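# Carry the sponge-filled tote from the floor onto the desk

## Task

Lift the tote that sits on the floor holding two yellow sponges and place it on the desk standing upright. At the end both yellow sponges must lie fully inside the tote, with no part over its rim. The robot must not tip over or be left leaning, or the attempt fails. The result only counts if it stays in place without the robot supporting it.

## Robot and tools

Robot: a Hello Robot Stretch 3 with one arm. It has a two-wheeled base (0.33 m long, 0.34 m wide) that drives forward and back and turns on the spot but cannot slide sideways. It has a lift on a vertical mast and a telescoping arm that reaches out to the robot's RIGHT, ending in a wrist (yaw, pitch, roll) and a two-finger gripper. To move the gripper forward or back, you drive the base. Turns pivot about the point between the drive wheels, 0.05 m behind the front edge. With the arm in and the wrist folded, a turn sweeps a circle of radius 0.28 m; an unfolded, level wrist reaches past it.

Frames: the base frame has its origin on the floor between the drive wheels, x forward, y left, z up. hand_pose is reported in it, at the point where the closed fingertips meet. The odometry frame is the base frame as it was at the start. Heading is positive to the left, from -3.142 to 3.142.

execute_actions takes "actions", a list run in order. Each action can hold "robot", "steps" (1 to 450 control steps at 30 per second; 1 if omitted) and "until" (only together with steps; it ends the action early once every condition holds). {"steps": n} alone just waits. An empty list only returns the current state and images. If any part of a call is invalid or out of range, nothing in it runs.

"robot" is one command, a list of up to 8 commands run one after another (items may be {"pause_s": s}, at most 15 s), or {"stop": true}, which brakes everything and clears the queue. A command may contain:
- "base": exactly one of {"translate_m": d}, a straight drive of d metres relative to where the base is when the command begins (positive forward, |d| at most 1), or {"rotate_rad": a}, a turn in place by a radians relative to the current heading (positive counter-clockwise seen from above, |a| at most 3.2). These are offsets, not poses.
- "joints": absolute target positions by name; joints left out keep their previous targets. lift_m 0 to 1.1 (arm height on the mast, metres); arm_m 0 to 0.52 (extension, metres); wrist_yaw_rad -1.345 to 4.42 (0 along the arm, positive toward the front, 3.0 folded over the base); wrist_pitch_rad -1.57 to 0.451 (0 level, negative tips fingers down); wrist_roll_rad -2.911 to 2.911 (0 fingers side by side); gripper_m -0.089 to 0.179 (larger is wider; actual fingertip gap is 0.007 to 0.025 smaller, zero below 0.007); head_pan_rad -3.953 to 1.73 (0 forward, positive left, -1.57 looks along the arm); head_tilt_rad -1.53 to 0.419 (negative looks down).
- "contact_limits": {"arm_m": effort percent 1 to 100}, how hard the arm may push before it halts; it lasts until the next arm command.
Base and joint motions start together and keep running across later actions. A new command overrides at once and discards the rest of an older queue. Queued commands advance only after the previous one ended "done" (or "off_target" for base and gripper).

"until" uses {"robot": {...}}, {"any": {"status": "ended"}} or {"all": ...}. Inside robot: {"status": "ended"} (nothing moving, no queue running), a status word or ["!=", "moving"] for base_status or a joint's _status, and number comparisons like [">", 0.3] on readings, _goal fields, translate_m, rotate_rad, refusals, queue_left. To wait for everything: steps 450 with until robot status ended.

Result lines: base_status with the distance moved so far and its goal; joint_goals; joint_status per joint (moving, done, off_target, contact_stop, time_out, stopped, not_commanded, torque_fault); measured_speeds; refusals, queue and queue_left; on_its_own (robot changed a goal, a joint went slack or its servo is off, a motor strains at rest, or the base leans 3 degrees or more); base_odometry, turned_by_wheels, turned_by_imu; base_tilt in degrees (forward and right positive); motor_effort in percent with the peak in brackets; lidar_m (12 sectors of 30 degrees, first straight ahead, counter-clockwise, 0.17 m above the floor); wrist_depth_mm and head_depth_mm (7x7 median depths). Lines starting "refused:", "dropped:" or "replaced:" explain skipped or superseded goals, counted from 0. Each result ends with one image each from head_camera, nav_camera and wrist_camera.

zoom_image: {"camera": head_camera, nav_camera or wrist_camera, "region": [x0, y0, x1, y1]} in pixels of that camera's latest image, at most 504 by 504.

finished_scene: {"scene": number}; ends the current scene for good and reports success. Call it only once all motion has settled.

Gripper: close to a value below the object's width to grip; open to at least 0.02 above the touching value to let go. Neither reading nor "done" proves a grasp; check the cameras. Over-squeezing makes the stall guard ease off, so items can slip.

Speed: the base moves fast (0.30 m/s, 1.9 rad/s) only when stowed: lift_m under 0.30, arm_m under 0.03, wrist_yaw_rad over 2.54; otherwise 0.10 m/s and 0.63 rad/s.

Safety: fold or unfold the wrist only with lift_m between 0.32 and 0.95, pitch -0.4 and roll near 0; once folded, lift_m may go down to 0.25. With yaw below -0.4 keep pitch at -0.5 or lower. Arm pushes against solid things with the gripper above about 0.45 m can tip the robot; never push twice after a contact_stop. Do not drive while holding or hooking something immovable, and avoid snagging furniture, especially in reverse. If tilting, reverse the last move in small steps, pull the gripper clear and lower lift_m to about 0.2. A joint that hits contact_stop goes slack until commanded again. Wrist servos overloaded for seconds shut off for 10 s (torque_fault). Avoid drops, slams and hard hits.

Each tool is called after "Emit:" as a command line: name --argument value for each argument, lists and objects as JSON in quotes; but a table of rows of numbers goes row by row, as --pt "numbers of a row", without its own name.

## Session

I'll start by looking at the scene.

Emit:
execute_actions --actions '[]'

Scene clock: 0.00 s.
robot.base_odometry: x=+0.000 y=+0.000 heading=+0.000 (m, m, rad; robot's odometry frame)
robot.turned_by_wheels: +0.000 (rad since the last result)
robot.turned_by_imu: +0.000 (rad since the last result)
robot.base_tilt: forward=+0.0 right=-0.5 (deg)
robot.lidar_m: 1.35 1.34 1.62 2.21 2.21 1.99 2.44 2.37 2.10 1.50 1.26 1.66
robot.head_depth_mm: 1930 2035 2032 2018 2003 1988 1959 / 1922 2131 2149 2161 2164 2189 2149 / 1938 2000 2027 2034 2083 2078 2059 / 1871 1900 1909 1919 1949 1946 1954 / 1784 1794 1799 1823 1835 1838 1851 / 1702 1698 1730 1738 1739 1729 1078 / 1620 1626 1645 1645 1658 1412 1020
robot.base_status: not_commanded
robot.joint_positions: lift_m=+0.433 arm_m=-0.002 wrist_yaw_rad=+3.008 wrist_pitch_rad=-0.441 wrist_roll_rad=+0.009 gripper_m=+0.037 head_pan_rad=-0.015 head_tilt_rad=-0.005
robot.joint_goals: lift_m=+0.433 arm_m=-0.002 wrist_yaw_rad=+3.008 wrist_pitch_rad=-0.441 wrist_roll_rad=+0.009 gripper_m=+0.037 head_pan_rad=-0.015 head_tilt_rad=-0.005
robot.joint_status: lift_m=not_commanded arm_m=not_commanded wrist_yaw_rad=not_commanded wrist_pitch_rad=not_commanded wrist_roll_rad=not_commanded gripper_m=not_commanded head_pan_rad=not_commanded head_tilt_rad=not_commanded
robot.measured_speeds: translate_m=+0.000 rotate_rad=+0.000 lift_m=+0.000 arm_m=+0.000 wrist_yaw_rad=+0.000 wrist_pitch_rad=+0.000 wrist_roll_rad=+0.000 head_pan_rad=+0.000 head_tilt_rad=+0.000
robot: refusals=0 queue=idle queue_left=0
robot.motor_effort: left_wheel=+1 right_wheel=+1 lift_m=+19 arm_m=-1 wrist_yaw_rad=+0 wrist_pitch_rad=+5 wrist_roll_rad=-1 gripper_m=+0 head_pan_rad=+0 head_tilt_rad=+2 (%)
robot.hand_pose: x=+0.0083 y=+0.0766 z=+0.4402 quat_wxyz=(+0.201, +0.702, +0.107, +0.675) (m; robot's base frame)
robot.wrist_depth_mm: - - - - - - - / - - - - - - - / - - - - - - - / 942 941 927 959 949 912 948 / 780 770 - 769 786 775 773 / 661 651 - 664 - 665 661 / 585 579 - 567 568 578 570
pictures: head_camera (sideways: a quarter turn clockwise sets it upright), nav_camera (sideways: a quarter turn counterclockwise sets it upright), wrist_camera
Images, in order (width x height): head_camera 896x504, nav_camera 672x504, wrist_camera 644x364.

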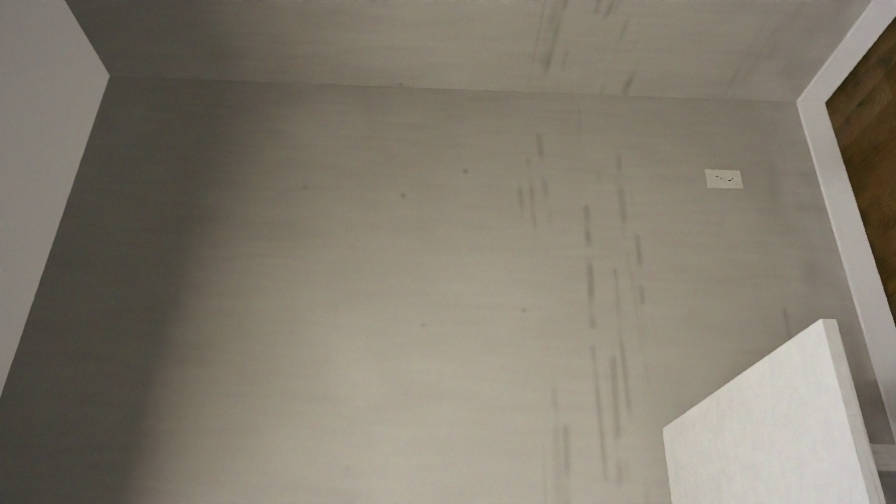

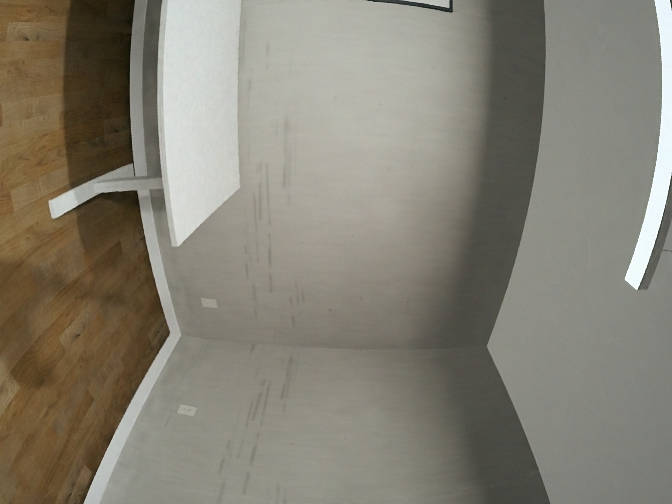

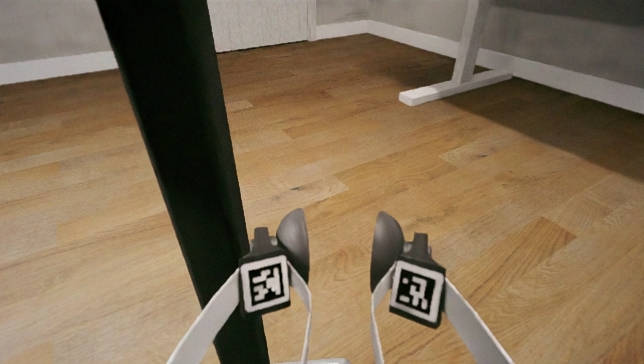

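Emit:
execute_actions --actions '[{"robot": {"joints": {"head_pan_rad": -1.2, "head_tilt_rad": -0.7}}, "steps": 150, "until": {"robot": {"status": "ended"}}}]'

Scene clock: 3.80 s.
robot.base_odometry: x=+0.000 y=+0.000 heading=+0.000 (m, m, rad; robot's odometry frame)
robot.turned_by_wheels: +0.000 (rad since the last result)
robot.turned_by_imu: -0.001 (rad since the last result)
robot.base_tilt: forward=+0.0 right=-0.5 (deg)
robot.lidar_m: 1.34 1.34 1.62 2.22 2.20 1.99 2.44 2.37 2.11 1.50 1.26 1.66
robot.head_depth_mm: 1303 1483 1690 1781 1628 1362 1182 / 1279 1471 1671 1825 1617 1365 1178 / 1267 1453 1674 1812 1602 1366 1175 / 1260 1444 1642 1795 1596 1340 1171 / 1299 1450 1643 1832 1598 1343 1165 / 1310 1477 1664 1856 1574 1335 1159 / 1306 1455 1659 1822 1566 1326 1158
robot.base_status: not_commanded
robot.joint_positions: lift_m=+0.433 arm_m=-0.002 wrist_yaw_rad=+3.008 wrist_pitch_rad=-0.441 wrist_roll_rad=+0.009 gripper_m=+0.037 head_pan_rad=-1.193 head_tilt_rad=-0.691
robot.joint_goals: lift_m=+0.433 arm_m=-0.002 wrist_yaw_rad=+3.008 wrist_pitch_rad=-0.441 wrist_roll_rad=+0.009 gripper_m=+0.037 head_pan_rad=-1.200 head_tilt_rad=-0.700
robot.joint_status: lift_m=not_commanded arm_m=not_commanded wrist_yaw_rad=not_commanded wrist_pitch_rad=not_commanded wrist_roll_rad=not_commanded gripper_m=not_commanded head_pan_rad=done head_tilt_rad=done
robot.measured_speeds: translate_m=+0.000 rotate_rad=+0.000 lift_m=+0.000 arm_m=+0.000 wrist_yaw_rad=+0.000 wrist_pitch_rad=+0.000 wrist_roll_rad=+0.000 head_pan_rad=+0.000 head_tilt_rad=+0.000
robot: refusals=0 queue=done queue_left=0
robot.motor_effort: left_wheel=+1(1) right_wheel=+1(1) lift_m=+20(19) arm_m=-1(0) wrist_yaw_rad=+0(0) wrist_pitch_rad=+5(5) wrist_roll_rad=-1(1) gripper_m=+0(0) head_pan_rad=-2(30) head_tilt_rad=-3(24) (%)
robot.hand_pose: x=+0.0083 y=+0.0766 z=+0.4402 quat_wxyz=(+0.201, +0.702, +0.107, +0.675) (m; robot's base frame)
robot.wrist_depth_mm: - - - - - - - / - - - - - - - / - - - - - - - / 930 939 914 935 922 948 951 / 795 788 - 791 813 768 788 / 666 661 - 655 - 667 651 / 584 579 - 575 577 571 576
pictures: head_camera (sideways: a quarter turn clockwise sets it upright), nav_camera (sideways: a quarter turn counterclockwise sets it upright), wrist_camera
camera_calibration (this result's frames):
head_camera: T_world_to_cam=[[-0.272478, 0.581537, -0.766531, 1.01854], [0.922569, 0.384098, -0.0365445, 0.0489778], [0.273171, -0.717135, -0.641167, 0.786036], [0, 0, 0, 1]] pos_world=[0.0176234, -0.0474399, 1.28652]
nav_camera: T_world_to_cam=[[0.283763, -0.572705, 0.769082, -0.960651], [-0.906619, -0.421443, 0.0206771, 0.0318802], [0.312283, -0.703132, -0.638815, 0.786425], [0, 0, 0, 1]] pos_world=[0.0559135, 0.0162271, 1.24054]
wrist_camera: T_world_to_cam=[[0.997748, -0.0646371, -0.0179063, 0.0168417], [-0.0516125, -0.569417, -0.820427, 0.442954], [0.0428339, 0.819504, -0.571471, 0.349366], [0, 0, 0, 1]] pos_world=[-0.00890651, -0.032992, 0.563366]
Images, in order (width x height): head_camera 896x504, nav_camera 672x504, wrist_camera 644x364.

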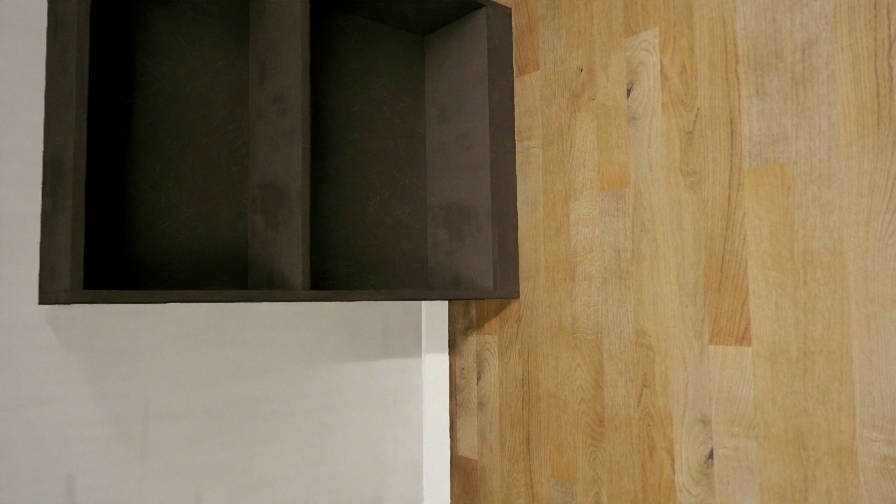

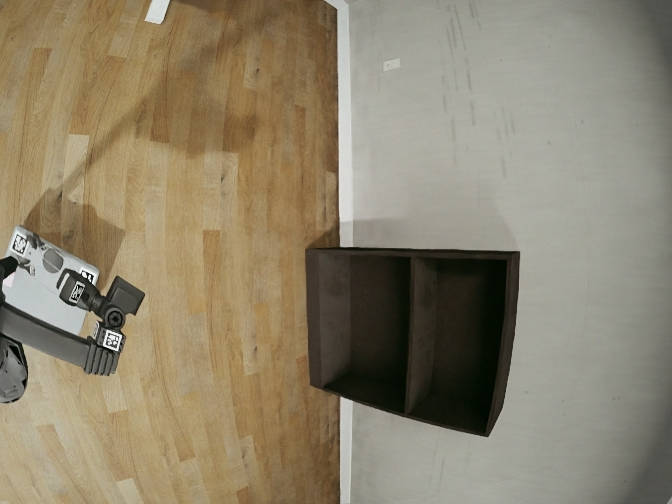

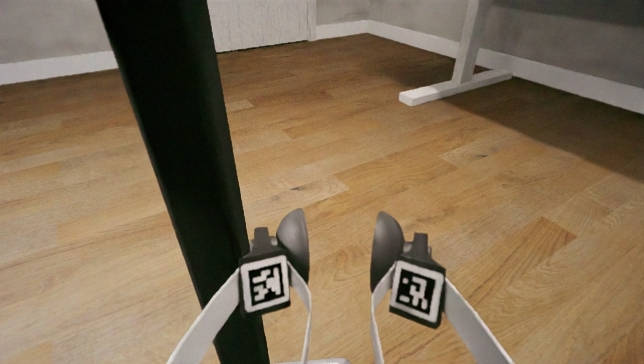

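Emit:
execute_actions --actions '[{"robot": {"joints": {"head_pan_rad": -2.7, "head_tilt_rad": -0.7}}, "steps": 150, "until": {"robot": {"status": "ended"}}}]'

Scene clock: 6.87 s.
robot.base_odometry: x=+0.000 y=+0.000 heading=+0.000 (m, m, rad; robot's odometry frame)
robot.turned_by_wheels: +0.000 (rad since the last result)
robot.turned_by_imu: -0.001 (rad since the last result)
robot.base_tilt: forward=+0.0 right=-0.5 (deg)
robot.lidar_m: 1.35 1.35 1.62 2.22 2.21 1.99 2.44 2.37 2.10 1.50 1.26 1.66
robot.head_depth_mm: 2120 2258 2474 1979 1615 1366 1183 / 2129 2260 2456 1981 1608 1360 1178 / 2076 2261 2448 1970 1600 1354 1174 / 2075 2264 2395 1955 1597 1355 1168 / 2065 2250 2410 1944 1586 1343 1161 / 2074 2266 2427 1919 1573 1331 1162 / 2067 2278 2379 1901 1573 1333 1154
robot.base_status: not_commanded
robot.joint_positions: lift_m=+0.433 arm_m=-0.002 wrist_yaw_rad=+3.008 wrist_pitch_rad=-0.441 wrist_roll_rad=+0.009 gripper_m=+0.037 head_pan_rad=-2.693 head_tilt_rad=-0.691
robot.joint_goals: lift_m=+0.433 arm_m=-0.002 wrist_yaw_rad=+3.008 wrist_pitch_rad=-0.441 wrist_roll_rad=+0.009 gripper_m=+0.037 head_pan_rad=-2.700 head_tilt_rad=-0.700
robot.joint_status: lift_m=not_commanded arm_m=not_commanded wrist_yaw_rad=not_commanded wrist_pitch_rad=not_commanded wrist_roll_rad=not_commanded gripper_m=not_commanded head_pan_rad=done head_tilt_rad=done
robot.measured_speeds: translate_m=+0.000 rotate_rad=+0.000 lift_m=+0.000 arm_m=+0.000 wrist_yaw_rad=+0.000 wrist_pitch_rad=+0.000 wrist_roll_rad=+0.000 head_pan_rad=+0.000 head_tilt_rad=+0.000
robot: refusals=0 queue=done queue_left=0
robot.motor_effort: left_wheel=+1(1) right_wheel=+0(0) lift_m=+20(19) arm_m=-2(1) wrist_yaw_rad=+0(1) wrist_pitch_rad=+5(5) wrist_roll_rad=-1(1) gripper_m=+0(1) head_pan_rad=-2(29) head_tilt_rad=-3(0) (%)
robot.hand_pose: x=+0.0083 y=+0.0766 z=+0.4402 quat_wxyz=(+0.201, +0.702, +0.107, +0.675) (m; robot's base frame)
robot.wrist_depth_mm: - - - - - - - / - - - - - - - / - - - - - - - / 926 940 949 952 943 945 939 / 756 783 - 772 805 775 787 / 657 659 - 660 - 669 664 / 580 570 - 586 571 580 581
pictures: head_camera (sideways: a quarter turn clockwise sets it upright), nav_camera (sideways: a quarter turn counterclockwise sets it upright), wrist_camera
camera_calibration (this result's frames):
head_camera: T_world_to_cam=[[0.561091, 0.313071, -0.766266, 1.01311], [0.448412, -0.89308, -0.0365376, 0.0518613], [-0.695775, -0.323102, -0.641484, 0.79236], [0, 0, 0, 1]] pos_world=[-0.0404002, -0.0148477, 1.2865]
nav_camera: T_world_to_cam=[[-0.551483, -0.323704, 0.768819, -0.955212], [-0.48453, 0.874531, 0.0206535, 0.0293362], [-0.679041, -0.361125, -0.639133, 0.792886], [0, 0, 0, 1]] pos_world=[0.0258331, -0.0485297, 1.24054]
wrist_camera: T_world_to_cam=[[0.997748, -0.0646372, -0.0179064, 0.0168418], [-0.0516126, -0.569417, -0.820427, 0.442954], [0.0428339, 0.819504, -0.571471, 0.349365], [0, 0, 0, 1]] pos_world=[-0.0089065, -0.032992, 0.563366]
Images, in order (width x height): head_camera 896x504, nav_camera 672x504, wrist_camera 644x364.

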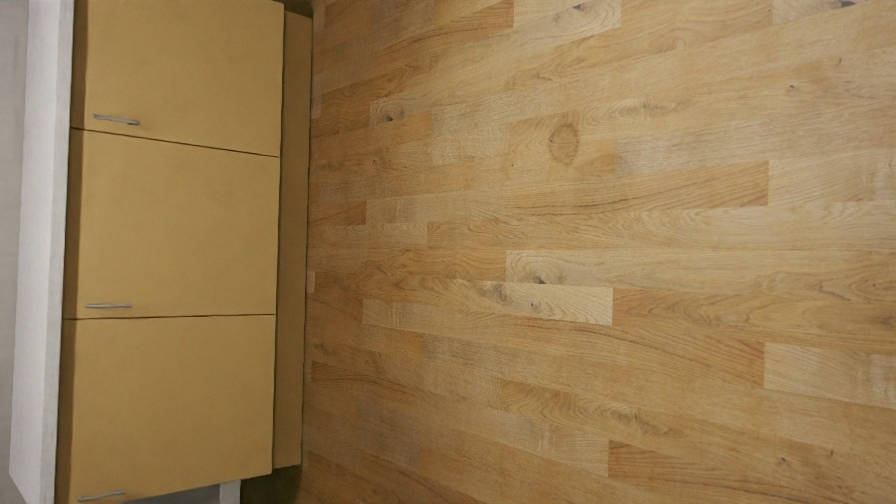

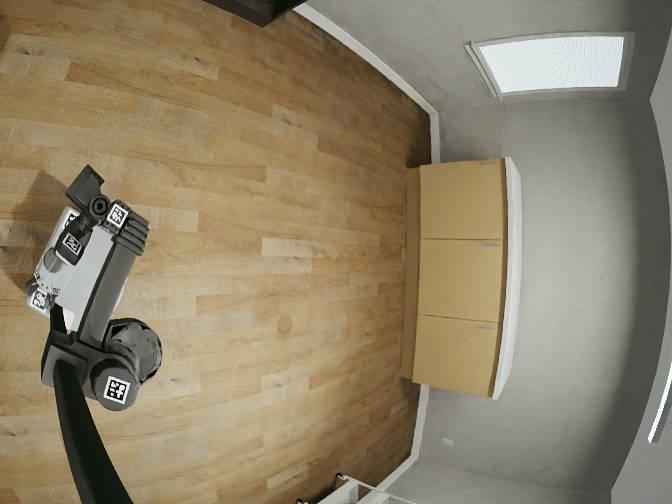

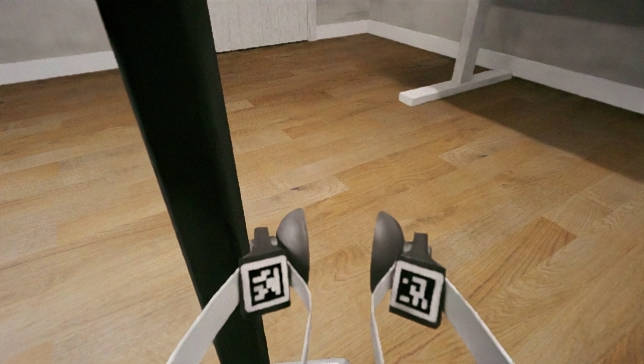

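Emit:
execute_actions --actions '[{"robot": {"joints": {"head_pan_rad": -3.75, "head_tilt_rad": -0.7}}, "steps": 150, "until": {"robot": {"status": "ended"}}}]'

Scene clock: 13.33 s.
robot.base_odometry: x=+0.000 y=+0.000 heading=+0.000 (m, m, rad; robot's odometry frame)
robot.turned_by_wheels: +0.000 (rad since the last result)
robot.turned_by_imu: -0.001 (rad since the last result)
robot.base_tilt: forward=-0.1 right=-0.5 (deg)
robot.lidar_m: 1.35 1.34 1.62 2.22 2.21 2.00 2.44 2.37 2.11 1.49 1.26 1.65
robot.head_depth_mm: 1855 2020 2256 2054 - - - / 1930 2135 2336 1972 1650 1403 - / 2020 2243 2434 1961 1604 1353 1201 / 2134 2388 2510 1955 1611 1342 1204 / 2236 2175 2313 1945 1585 1345 1197 / 2343 2286 2355 1920 1568 1333 1183 / 2515 2924 2457 1908 1569 1338 1153
robot.base_status: not_commanded
robot.joint_positions: lift_m=+0.433 arm_m=-0.002 wrist_yaw_rad=+3.008 wrist_pitch_rad=-0.441 wrist_roll_rad=+0.009 gripper_m=+0.037 head_pan_rad=-3.743 head_tilt_rad=-0.691
robot.joint_goals: lift_m=+0.433 arm_m=-0.002 wrist_yaw_rad=+3.008 wrist_pitch_rad=-0.441 wrist_roll_rad=+0.009 gripper_m=+0.037 head_pan_rad=-3.750 head_tilt_rad=-0.700
robot.joint_status: lift_m=not_commanded arm_m=not_commanded wrist_yaw_rad=not_commanded wrist_pitch_rad=not_commanded wrist_roll_rad=not_commanded gripper_m=not_commanded head_pan_rad=done head_tilt_rad=done
robot.measured_speeds: translate_m=+0.000 rotate_rad=+0.000 lift_m=+0.000 arm_m=+0.000 wrist_yaw_rad=+0.000 wrist_pitch_rad=+0.000 wrist_roll_rad=+0.000 head_pan_rad=+0.000 head_tilt_rad=+0.000
robot: refusals=0 queue=done queue_left=0
robot.motor_effort: left_wheel=+1(1) right_wheel=+1(1) lift_m=+19(20) arm_m=-1(0) wrist_yaw_rad=+1(0) wrist_pitch_rad=+5(5) wrist_roll_rad=-1(1) gripper_m=+1(0) head_pan_rad=-2(29) head_tilt_rad=-3(3) (%)
robot.hand_pose: x=+0.0083 y=+0.0766 z=+0.4402 quat_wxyz=(+0.201, +0.702, +0.107, +0.675) (m; robot's base frame)
robot.wrist_depth_mm: - - - - - - - / - - - - - - - / - - - - - - - / 956 952 945 948 937 946 963 / 770 768 - 791 802 780 791 / 665 655 - 666 - 669 667 / 574 573 - 577 579 575 578
pictures: head_camera (sideways: a quarter turn clockwise sets it upright), nav_camera (sideways: a quarter turn counterclockwise sets it upright), wrist_camera
camera_calibration (this result's frames):
head_camera: T_world_to_cam=[[0.550771, -0.330944, -0.766242, 1.01315], [-0.551561, -0.833334, -0.036537, 0.0579603], [-0.626444, 0.442753, -0.641512, 0.791974], [0, 0, 0, 1]] pos_world=[-0.0299159, 0.0329472, 1.28649]
nav_camera: T_world_to_cam=[[-0.555213, 0.31732, 0.768795, -0.955159], [0.5175, 0.855434, 0.0206514, 0.0232265], [-0.6511, 0.409318, -0.639162, 0.792753], [0, 0, 0, 1]] pos_world=[-0.0261753, -0.0412652, 1.24054]
wrist_camera: T_world_to_cam=[[0.997748, -0.0646374, -0.0179064, 0.0168417], [-0.0516127, -0.569417, -0.820427, 0.442954], [0.0428341, 0.819504, -0.571471, 0.349366], [0, 0, 0, 1]] pos_world=[-0.00890647, -0.032992, 0.563366]
Images, in order (width x height): head_camera 896x504, nav_camera 672x504, wrist_camera 644x364.

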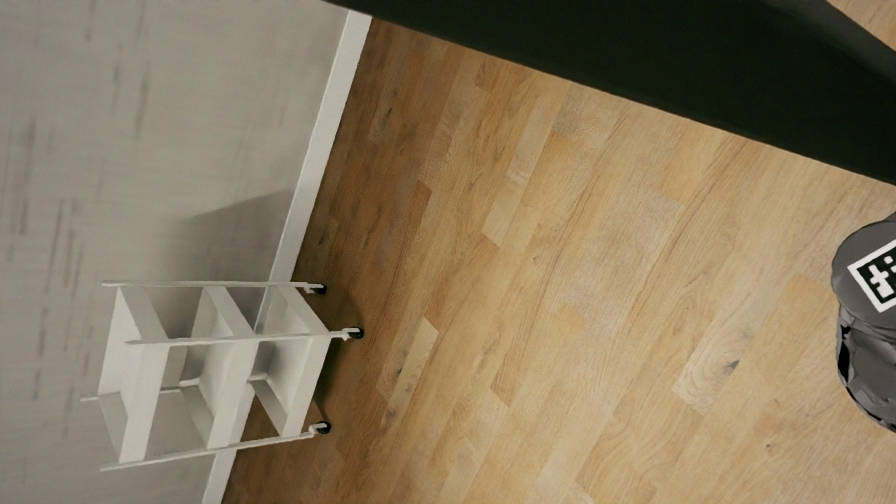

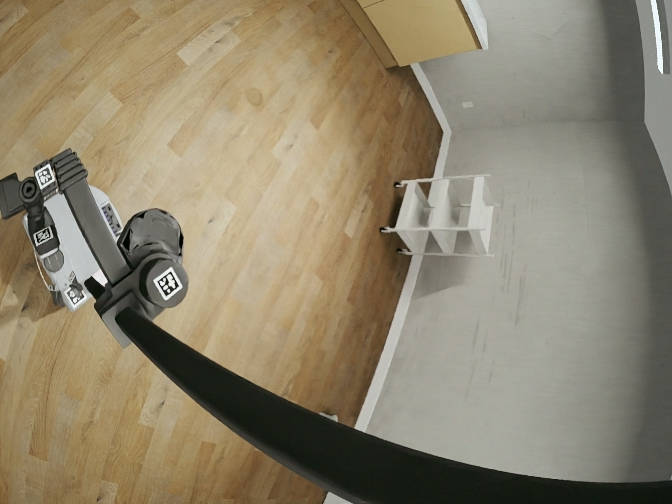

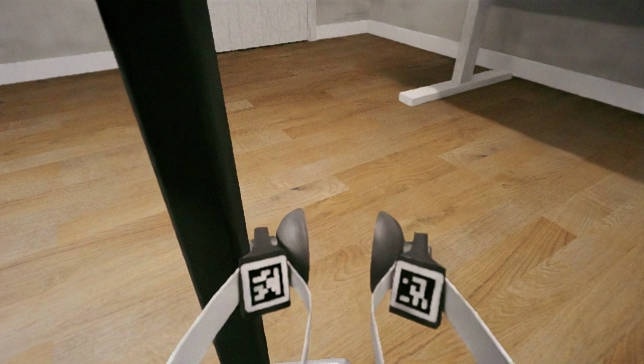

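Emit:
execute_actions --actions '[{"robot": {"joints": {"head_pan_rad": 1.6, "head_tilt_rad": -0.6}}, "steps": 150, "until": {"robot": {"status": "ended"}}}]'

Scene clock: 18.90 s.
robot.base_odometry: x=+0.000 y=+0.000 heading=+0.000 (m, m, rad; robot's odometry frame)
robot.turned_by_wheels: +0.000 (rad since the last result)
robot.turned_by_imu: -0.001 (rad since the last result)
robot.base_tilt: forward=+0.0 right=-0.5 (deg)
robot.lidar_m: 1.34 1.34 1.62 2.22 2.21 1.99 2.45 2.38 2.10 1.49 1.26 1.66
robot.head_depth_mm: 2181 2318 2431 2213 1737 1441 1221 / 2191 2489 2679 2172 1736 1437 1223 / 2106 2341 2609 2186 1722 1421 1217 / 1985 2231 2486 2179 1725 1419 1210 / 1924 2132 2376 2161 1702 1417 1205 / 1850 2032 2263 2057 1697 1412 1201 / 1791 1959 2170 2046 1695 1439 -
robot.base_status: not_commanded
robot.joint_positions: lift_m=+0.433 arm_m=-0.002 wrist_yaw_rad=+3.008 wrist_pitch_rad=-0.441 wrist_roll_rad=+0.009 gripper_m=+0.037 head_pan_rad=+1.593 head_tilt_rad=-0.606
robot.joint_goals: lift_m=+0.433 arm_m=-0.002 wrist_yaw_rad=+3.008 wrist_pitch_rad=-0.441 wrist_roll_rad=+0.009 gripper_m=+0.037 head_pan_rad=+1.600 head_tilt_rad=-0.600
robot.joint_status: lift_m=not_commanded arm_m=not_commanded wrist_yaw_rad=not_commanded wrist_pitch_rad=not_commanded wrist_roll_rad=not_commanded gripper_m=not_commanded head_pan_rad=done head_tilt_rad=done
robot.measured_speeds: translate_m=+0.000 rotate_rad=+0.000 lift_m=+0.000 arm_m=+0.000 wrist_yaw_rad=+0.000 wrist_pitch_rad=+0.000 wrist_roll_rad=+0.000 head_pan_rad=+0.000 head_tilt_rad=+0.000
robot: refusals=0 queue=done queue_left=0
robot.motor_effort: left_wheel=+1(1) right_wheel=+0(0) lift_m=+19(19) arm_m=-1(1) wrist_yaw_rad=+0(0) wrist_pitch_rad=+5(5) wrist_roll_rad=+0(1) gripper_m=-1(0) head_pan_rad=+2(33) head_tilt_rad=+2(9) (%)
robot.hand_pose: x=+0.0083 y=+0.0766 z=+0.4402 quat_wxyz=(+0.201, +0.702, +0.107, +0.675) (m; robot's base frame)
robot.wrist_depth_mm: - - - - - - - / - - - - - - - / - - - - - - - / 958 960 944 913 957 954 946 / 769 776 - 774 799 776 767 / 662 660 - 663 - 662 670 / 584 568 - 580 573 583 580
pictures: head_camera (sideways: a quarter turn clockwise sets it upright), nav_camera (sideways: a quarter turn counterclockwise sets it upright), wrist_camera
camera_calibration (this result's frames):
head_camera: T_world_to_cam=[[0.0511948, -0.57286, -0.818053, 1.08373], [-0.998663, -0.0352581, -0.0378073, 0.0623455], [-0.00718466, 0.818894, -0.573899, 0.700239], [0, 0, 0, 1]] pos_world=[0.0118117, 0.0496043, 1.29077]
nav_camera: T_world_to_cam=[[-0.0648464, 0.568314, 0.820252, -1.02523], [0.996705, 0.0770182, 0.0254339, 0.0140745], [-0.0487199, 0.819199, -0.571436, 0.700974], [0, 0, 0, 1]] pos_world=[-0.0463592, 0.00733132, 1.24115]
wrist_camera: T_world_to_cam=[[0.997748, -0.0646368, -0.0179062, 0.0168417], [-0.0516122, -0.569417, -0.820427, 0.442954], [0.0428337, 0.819504, -0.571471, 0.349366], [0, 0, 0, 1]] pos_world=[-0.00890654, -0.032992, 0.563366]
Images, in order (width x height): head_camera 896x504, nav_camera 672x504, wrist_camera 644x364.

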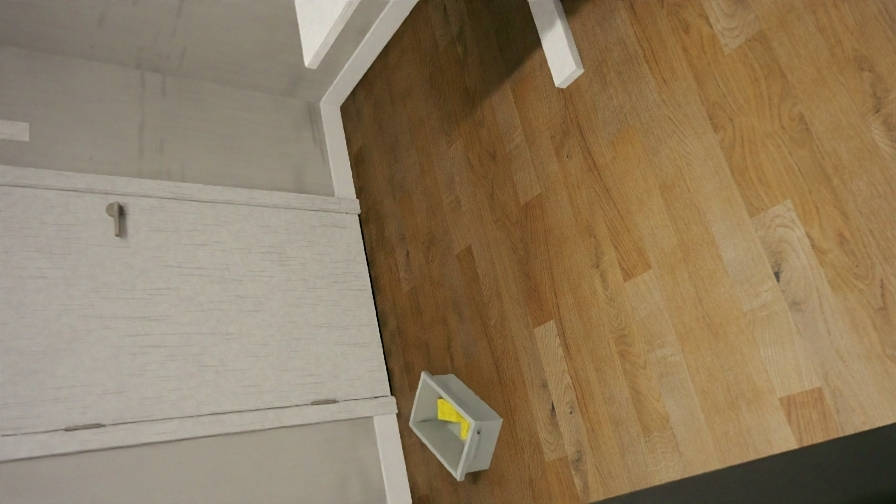

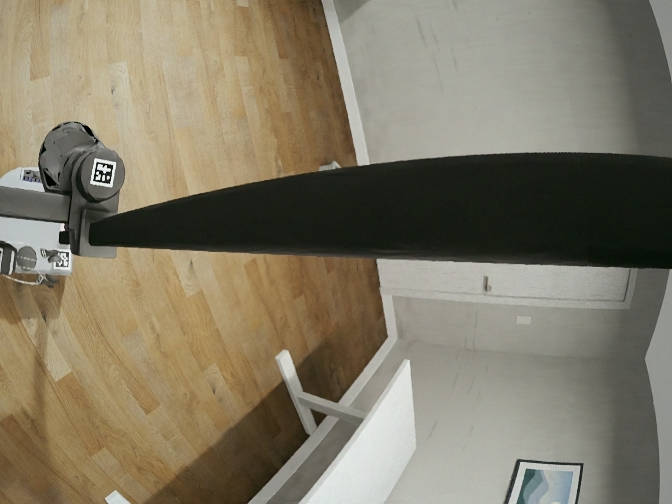

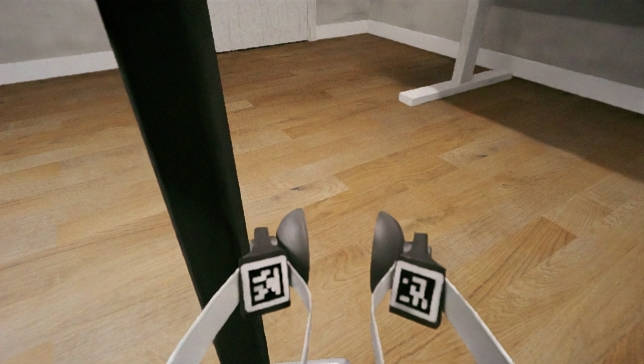

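Found the tote. Let me zoom in.

Emit:
zoom_image --camera "head_camera" --region '[380, 350, 540, 500]'

Region (380, 350, 540, 500) of head_camera's 896x504 image, scaled by 3.150, with more detail than that image has; it fills the top 472 rows of this view, and the rest is white.

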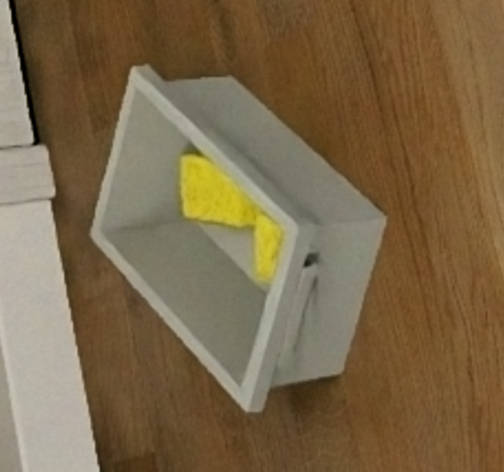

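Emit:
execute_actions --actions '[{"robot": {"base": {"rotate_rad": -1.578}, "joints": {"lift_m": 0.27, "head_pan_rad": -2.9, "head_tilt_rad": -0.7}}, "steps": 300, "until": {"robot": {"status": "ended"}}}]'

Scene clock: 94.43 s.
robot.base_odometry: x=+0.000 y=+0.000 heading=-1.578 (m, m, rad; robot's odometry frame)
robot.turned_by_wheels: -1.578 (rad since the last result)
robot.turned_by_imu: -1.545 (rad since the last result)
robot.base_tilt: forward=-0.1 right=-0.4 (deg)
robot.lidar_m: 1.49 1.26 1.66 1.35 1.34 1.62 2.21 2.20 1.99 2.44 2.37 2.11
robot.head_depth_mm: 2004 2241 2482 1994 1612 1364 1185 / 1965 2211 2465 1978 1605 1368 1177 / 1917 2164 2398 1955 1609 1359 1176 / 1898 2127 2321 1942 1596 1352 1169 / 1869 2094 2315 1930 1584 1338 1165 / 1840 2039 2286 1919 1582 1340 1159 / 1803 1990 2245 1908 1572 1337 1157
robot.base_status: done (rotate_rad -1.5779 of -1.5780)
robot.joint_positions: lift_m=+0.270 arm_m=-0.002 wrist_yaw_rad=+3.008 wrist_pitch_rad=-0.441 wrist_roll_rad=+0.009 gripper_m=+0.037 head_pan_rad=-2.893 head_tilt_rad=-0.692
robot.joint_goals: lift_m=+0.270 arm_m=-0.002 wrist_yaw_rad=+3.008 wrist_pitch_rad=-0.441 wrist_roll_rad=+0.009 gripper_m=+0.037 head_pan_rad=-2.900 head_tilt_rad=-0.700
robot.joint_status: lift_m=done arm_m=not_commanded wrist_yaw_rad=not_commanded wrist_pitch_rad=not_commanded wrist_roll_rad=not_commanded gripper_m=not_commanded head_pan_rad=done head_tilt_rad=done
robot.measured_speeds: translate_m=+0.000 rotate_rad=+0.000 lift_m=+0.000 arm_m=+0.000 wrist_yaw_rad=+0.000 wrist_pitch_rad=+0.000 wrist_roll_rad=+0.000 head_pan_rad=+0.000 head_tilt_rad=+0.000
robot: refusals=0 queue=done queue_left=0
robot.motor_effort: left_wheel=+3(13) right_wheel=-1(5) lift_m=+15(18) arm_m=-1(1) wrist_yaw_rad=+0(1) wrist_pitch_rad=+5(5) wrist_roll_rad=+0(1) gripper_m=-1(1) head_pan_rad=-2(31) head_tilt_rad=-2(11) (%)
robot.hand_pose: x=+0.0083 y=+0.0766 z=+0.2777 quat_wxyz=(+0.201, +0.702, +0.107, +0.675) (m; robot's base frame)
robot.wrist_depth_mm: - - - - - - - / - - - - - - - / 878 877 871 857 885 861 873 / 675 678 676 665 676 666 667 / 560 557 - 548 571 560 561 / 474 487 - - - 476 476 / - - - - 415 413 415
pictures: head_camera (sideways: a quarter turn clockwise sets it upright), nav_camera (sideways: a quarter turn counterclockwise sets it upright), wrist_camera
camera_calibration (this result's frames):
head_camera: T_world_to_cam=[[0.612651, 0.19523, -0.765862, 1.01227], [0.261678, -0.964464, -0.0365273, 0.0529868], [-0.745777, -0.178031, -0.641967, 0.793293], [0, 0, 0, 1]] pos_world=[-0.0424158, -0.00529156, 1.28646]
nav_camera: T_world_to_cam=[[-0.605354, -0.207562, 0.768417, -0.95436], [-0.300755, 0.953478, 0.0206176, 0.028262], [-0.736948, -0.218625, -0.639617, 0.793869], [0, 0, 0, 1]] pos_world=[0.015815, -0.0514772, 1.24054]
wrist_camera: T_world_to_cam=[[0.997747, -0.064643, -0.0179281, 0.013942], [-0.0516472, -0.569673, -0.820247, 0.309641], [0.04281, 0.819325, -0.571729, 0.256676], [0, 0, 0, 1]] pos_world=[-0.00890681, -0.033006, 0.400981]
Images, in order (width x height): head_camera 896x504, nav_camera 672x504, wrist_camera 644x364.

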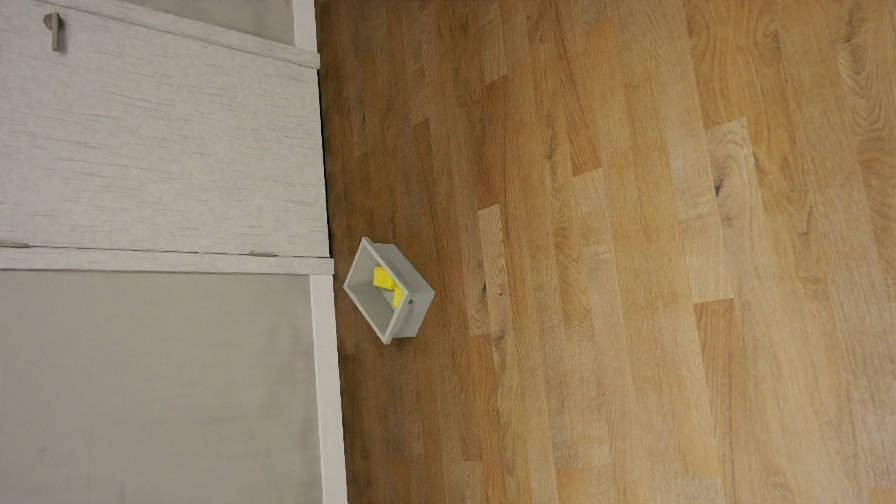

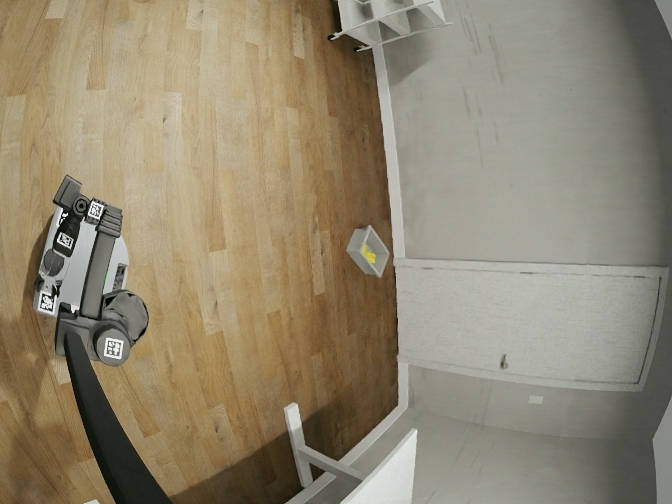

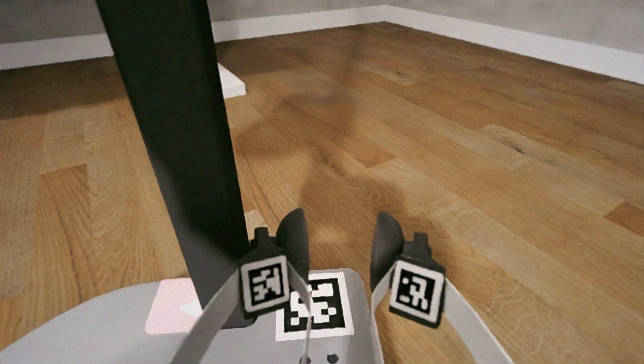

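Emit:
execute_actions --actions '[{"robot": {"base": {"translate_m": -1.0}, "joints": {"head_pan_rad": -2.2, "head_tilt_rad": -1.1}}, "steps": 300, "until": {"robot": {"translate_m": ["<=", -0.4]}}}, {"robot": {"base": {"translate_m": -0.82}}, "steps": 300, "until": {"robot": {"status": "ended"}}}]'

Scene clock: 116.73 s.
robot.base_odometry: x=+0.009 y=+1.227 heading=-1.578 (m, m, rad; robot's odometry frame)
robot.turned_by_wheels: +0.000 (rad since the last result)
robot.turned_by_imu: -0.006 (rad since the last result)
robot.base_tilt: forward=+0.0 right=-0.5 (deg)
robot.lidar_m: 2.42 2.66 1.56 1.26 0.78 1.30 1.11 1.08 1.16 1.66 2.95 3.10
robot.head_depth_mm: 1037 1200 1452 1424 1295 1194 1103 / 1103 1297 1521 1426 1292 1217 - / 1163 1388 1540 1380 1288 - - / 1230 1488 1564 1370 1282 - - / 1314 1605 1554 1384 1275 - 1076 / 1407 1662 1546 1398 1271 1166 1079 / 1503 1701 1541 1391 1269 1165 1082
robot.base_status: done (translate_m -0.8200 of -0.8200)
robot.joint_positions: lift_m=+0.270 arm_m=-0.002 wrist_yaw_rad=+3.008 wrist_pitch_rad=-0.441 wrist_roll_rad=+0.009 gripper_m=+0.037 head_pan_rad=-2.207 head_tilt_rad=-1.087
robot.joint_goals: lift_m=+0.270 arm_m=-0.002 wrist_yaw_rad=+3.008 wrist_pitch_rad=-0.441 wrist_roll_rad=+0.009 gripper_m=+0.037 head_pan_rad=-2.200 head_tilt_rad=-1.100
robot.joint_status: lift_m=done arm_m=not_commanded wrist_yaw_rad=not_commanded wrist_pitch_rad=not_commanded wrist_roll_rad=not_commanded gripper_m=not_commanded head_pan_rad=done head_tilt_rad=done
robot.measured_speeds: translate_m=+0.000 rotate_rad=+0.000 lift_m=+0.000 arm_m=+0.000 wrist_yaw_rad=+0.000 wrist_pitch_rad=+0.000 wrist_roll_rad=+0.000 head_pan_rad=+0.000 head_tilt_rad=+0.000
robot: refusals=0 queue=done queue_left=0
robot.motor_effort: left_wheel=+3(9) right_wheel=-1(5) lift_m=+16(16) arm_m=+0(1) wrist_yaw_rad=+0(0) wrist_pitch_rad=+5(5) wrist_roll_rad=+0(0) gripper_m=+0(0) head_pan_rad=+2(27) head_tilt_rad=-4(20) (%)
robot.hand_pose: x=+0.0083 y=+0.0766 z=+0.2777 quat_wxyz=(+0.201, +0.702, +0.107, +0.675) (m; robot's base frame)
robot.wrist_depth_mm: 896 - - - - - - / 958 - - - - - - / 870 858 880 848 857 854 860 / 666 685 623 674 677 672 684 / 553 556 - 554 579 560 557 / 473 495 - - - 482 480 / - - - - 416 411 415
pictures: head_camera (sideways: a quarter turn clockwise sets it upright), nav_camera (sideways: a quarter turn counterclockwise sets it upright), wrist_camera
camera_calibration (this result's frames):
head_camera: T_world_to_cam=[[0.495765, 0.736547, -0.460125, 0.614632], [0.821266, -0.569888, -0.0273712, 0.0376366], [-0.28238, -0.364316, -0.887432, 1.10964], [0, 0, 0, 1]] pos_world=[-0.0222835, -0.026999, 1.26857]
nav_camera: T_world_to_cam=[[-0.483073, -0.742502, 0.464038, -0.558518], [-0.839043, 0.544057, -0.00292048, 0.0621941], [-0.250295, -0.390759, -0.88581, 1.11102], [0, 0, 0, 1]] pos_world=[0.0604612, -0.0143971, 1.24351]
wrist_camera: T_world_to_cam=[[0.997747, -0.0646429, -0.0179279, 0.0139418], [-0.051647, -0.569673, -0.820247, 0.309636], [0.0428101, 0.819325, -0.571729, 0.256673], [0, 0, 0, 1]] pos_world=[-0.00890683, -0.033006, 0.400975]
Images, in order (width x height): head_camera 896x504, nav_camera 672x504, wrist_camera 644x364.

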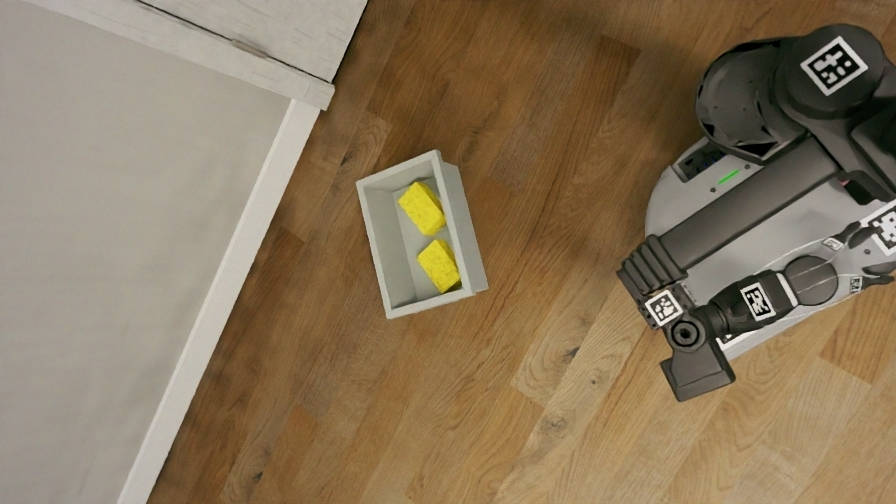

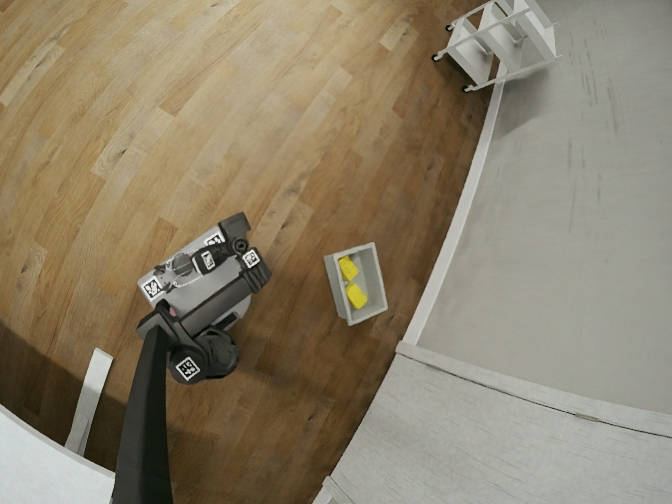

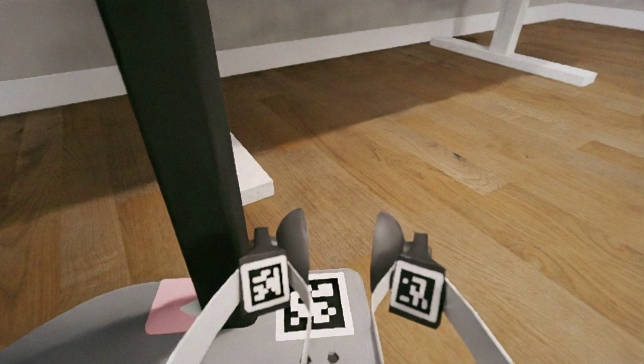

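Emit:
zoom_image --camera "head_camera" --region '[330, 130, 530, 330]'

Region (330, 130, 530, 330) of head_camera's 896x504 image, scaled by 2.520, with more detail than that image has.

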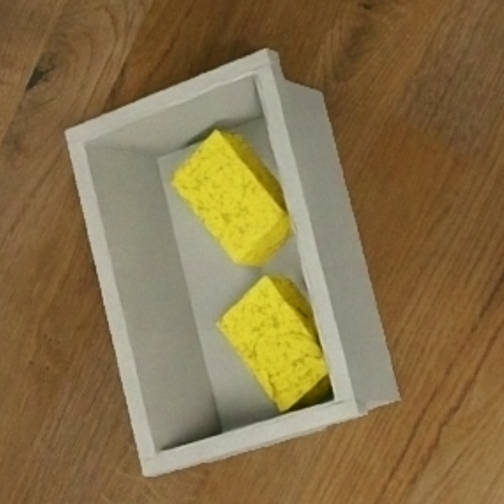

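Emit:
execute_actions --actions '[{"robot": {"base": {"rotate_rad": -0.71}, "joints": {"lift_m": 0.37, "wrist_pitch_rad": -0.4, "head_pan_rad": -1.57, "head_tilt_rad": -1.15}}, "steps": 100, "until": {"robot": {"lift_m": [">", 0.325]}}}, {"robot": {"joints": {"wrist_yaw_rad": 0.38, "arm_m": 0.40}}, "steps": 200, "until": {"robot": {"wrist_yaw_rad": ["<", 1.5]}}}, {"robot": {"joints": {"wrist_pitch_rad": -1.55, "wrist_roll_rad": 1.57, "gripper_m": 0.10}}, "steps": 300, "until": {"robot": {"status": "ended"}}}]'

Scene clock: 158.77 s.
robot.base_odometry: x=+0.009 y=+1.227 heading=-2.288 (m, m, rad; robot's odometry frame)
robot.turned_by_wheels: -0.710 (rad since the last result)
robot.turned_by_imu: -0.696 (rad since the last result)
robot.base_tilt: forward=+0.1 right=-0.5 (deg)
robot.lidar_m: 2.97 2.72 2.43 1.56 1.34 0.78 1.25 1.17 1.08 1.12 1.41 1.81
robot.head_depth_mm: 1039 1245 1471 1390 1275 1186 1137 / 1109 1319 1493 1389 1279 1190 - / 1172 1404 1547 1369 1280 - - / 1225 1500 1522 1353 1264 - - / 1296 1574 1493 1354 1258 1165 1092 / 1362 1599 1487 1366 1260 1171 1089 / 1456 1622 1479 1360 1260 1161 1081
robot.base_status: done (rotate_rad -0.7099 of -0.7100)
robot.joint_positions: lift_m=+0.370 arm_m=+0.400 wrist_yaw_rad=+0.380 wrist_pitch_rad=-1.541 wrist_roll_rad=+1.564 gripper_m=+0.100 head_pan_rad=-1.577 head_tilt_rad=-1.136
robot.joint_goals: lift_m=+0.370 arm_m=+0.400 wrist_yaw_rad=+0.380 wrist_pitch_rad=-1.550 wrist_roll_rad=+1.570 gripper_m=+0.100 head_pan_rad=-1.570 head_tilt_rad=-1.150
robot.joint_status: lift_m=done arm_m=done wrist_yaw_rad=done wrist_pitch_rad=done wrist_roll_rad=done gripper_m=done head_pan_rad=done head_tilt_rad=done
robot.measured_speeds: translate_m=+0.000 rotate_rad=+0.000 lift_m=+0.000 arm_m=+0.000 wrist_yaw_rad=+0.000 wrist_pitch_rad=+0.000 wrist_roll_rad=+0.000 head_pan_rad=+0.000 head_tilt_rad=+0.000
robot: refusals=0 queue=done queue_left=0
robot.motor_effort: left_wheel=+3(11) right_wheel=-1(4) lift_m=+23(20) arm_m=+3(3) wrist_yaw_rad=+0(3) wrist_pitch_rad=-4(10) wrist_roll_rad=+2(3) gripper_m=+1(80) head_pan_rad=+2(24) head_tilt_rad=-4(12) (%)
robot.hand_pose: x=-0.0277 y=-0.5293 z=+0.2516 quat_wxyz=(+0.134, +0.138, -0.704, -0.684) (m; robot's base frame)
robot.wrist_depth_mm: 309 350 357 378 371 365 362 / 315 357 356 387 383 373 368 / 326 402 393 395 387 388 378 / 376 384 376 413 400 396 390 / 447 387 379 421 410 402 398 / 462 353 433 433 425 411 406 / 479 466 459 445 434 431 417
pictures: head_camera (sideways: a quarter turn clockwise sets it upright), nav_camera (sideways: a quarter turn counterclockwise sets it upright), wrist_camera
camera_calibration (this result's frames):
head_camera: T_world_to_cam=[[-0.0329261, 0.909036, -0.415414, 0.55962], [0.999368, 0.0243711, -0.0258802, 0.0346072], [-0.0134019, -0.416004, -0.909264, 1.13636], [0, 0, 0, 1]] pos_world=[-0.000929849, -0.036828, 1.26662]
nav_camera: T_world_to_cam=[[0.04669, -0.906573, 0.419459, -0.503684], [-0.998514, -0.0541705, -0.0059336, 0.0670893], [0.0281015, -0.418558, -0.907755, 1.13783], [0, 0, 0, 1]] pos_world=[0.0585317, 0.023258, 1.24455]
wrist_camera: T_world_to_cam=[[-0.395742, 0.912948, -0.0995707, 0.509596], [0.898479, 0.407331, 0.163761, 0.237055], [0.190063, -0.0246552, -0.981462, 0.400176], [0, 0, 0, 1]] pos_world=[-0.0873795, -0.551928, 0.404678]
Images, in order (width x height): head_camera 896x504, nav_camera 672x504, wrist_camera 644x364.

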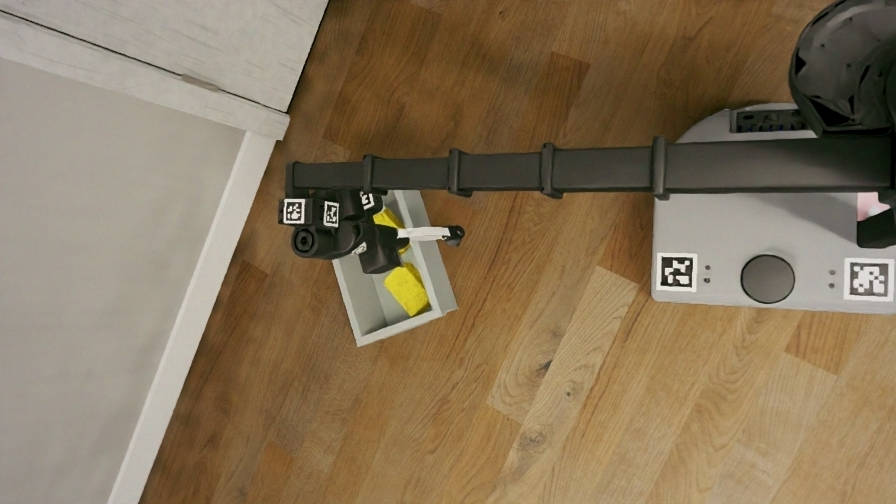

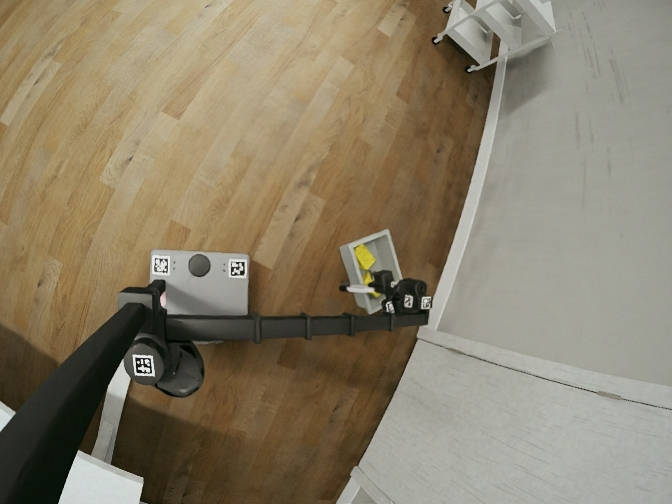

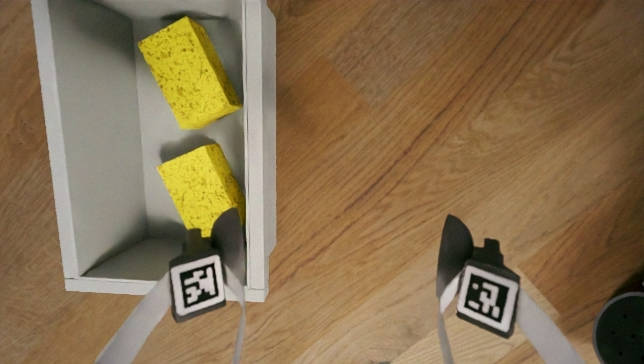

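Emit:
zoom_image --camera "wrist_camera" --region '[0, 0, 364, 364]'

Region (0, 0, 364, 364) of wrist_camera's 644x364 image, scaled by 1.385.

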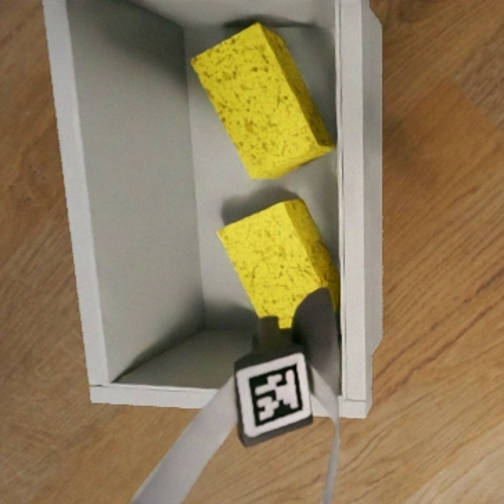

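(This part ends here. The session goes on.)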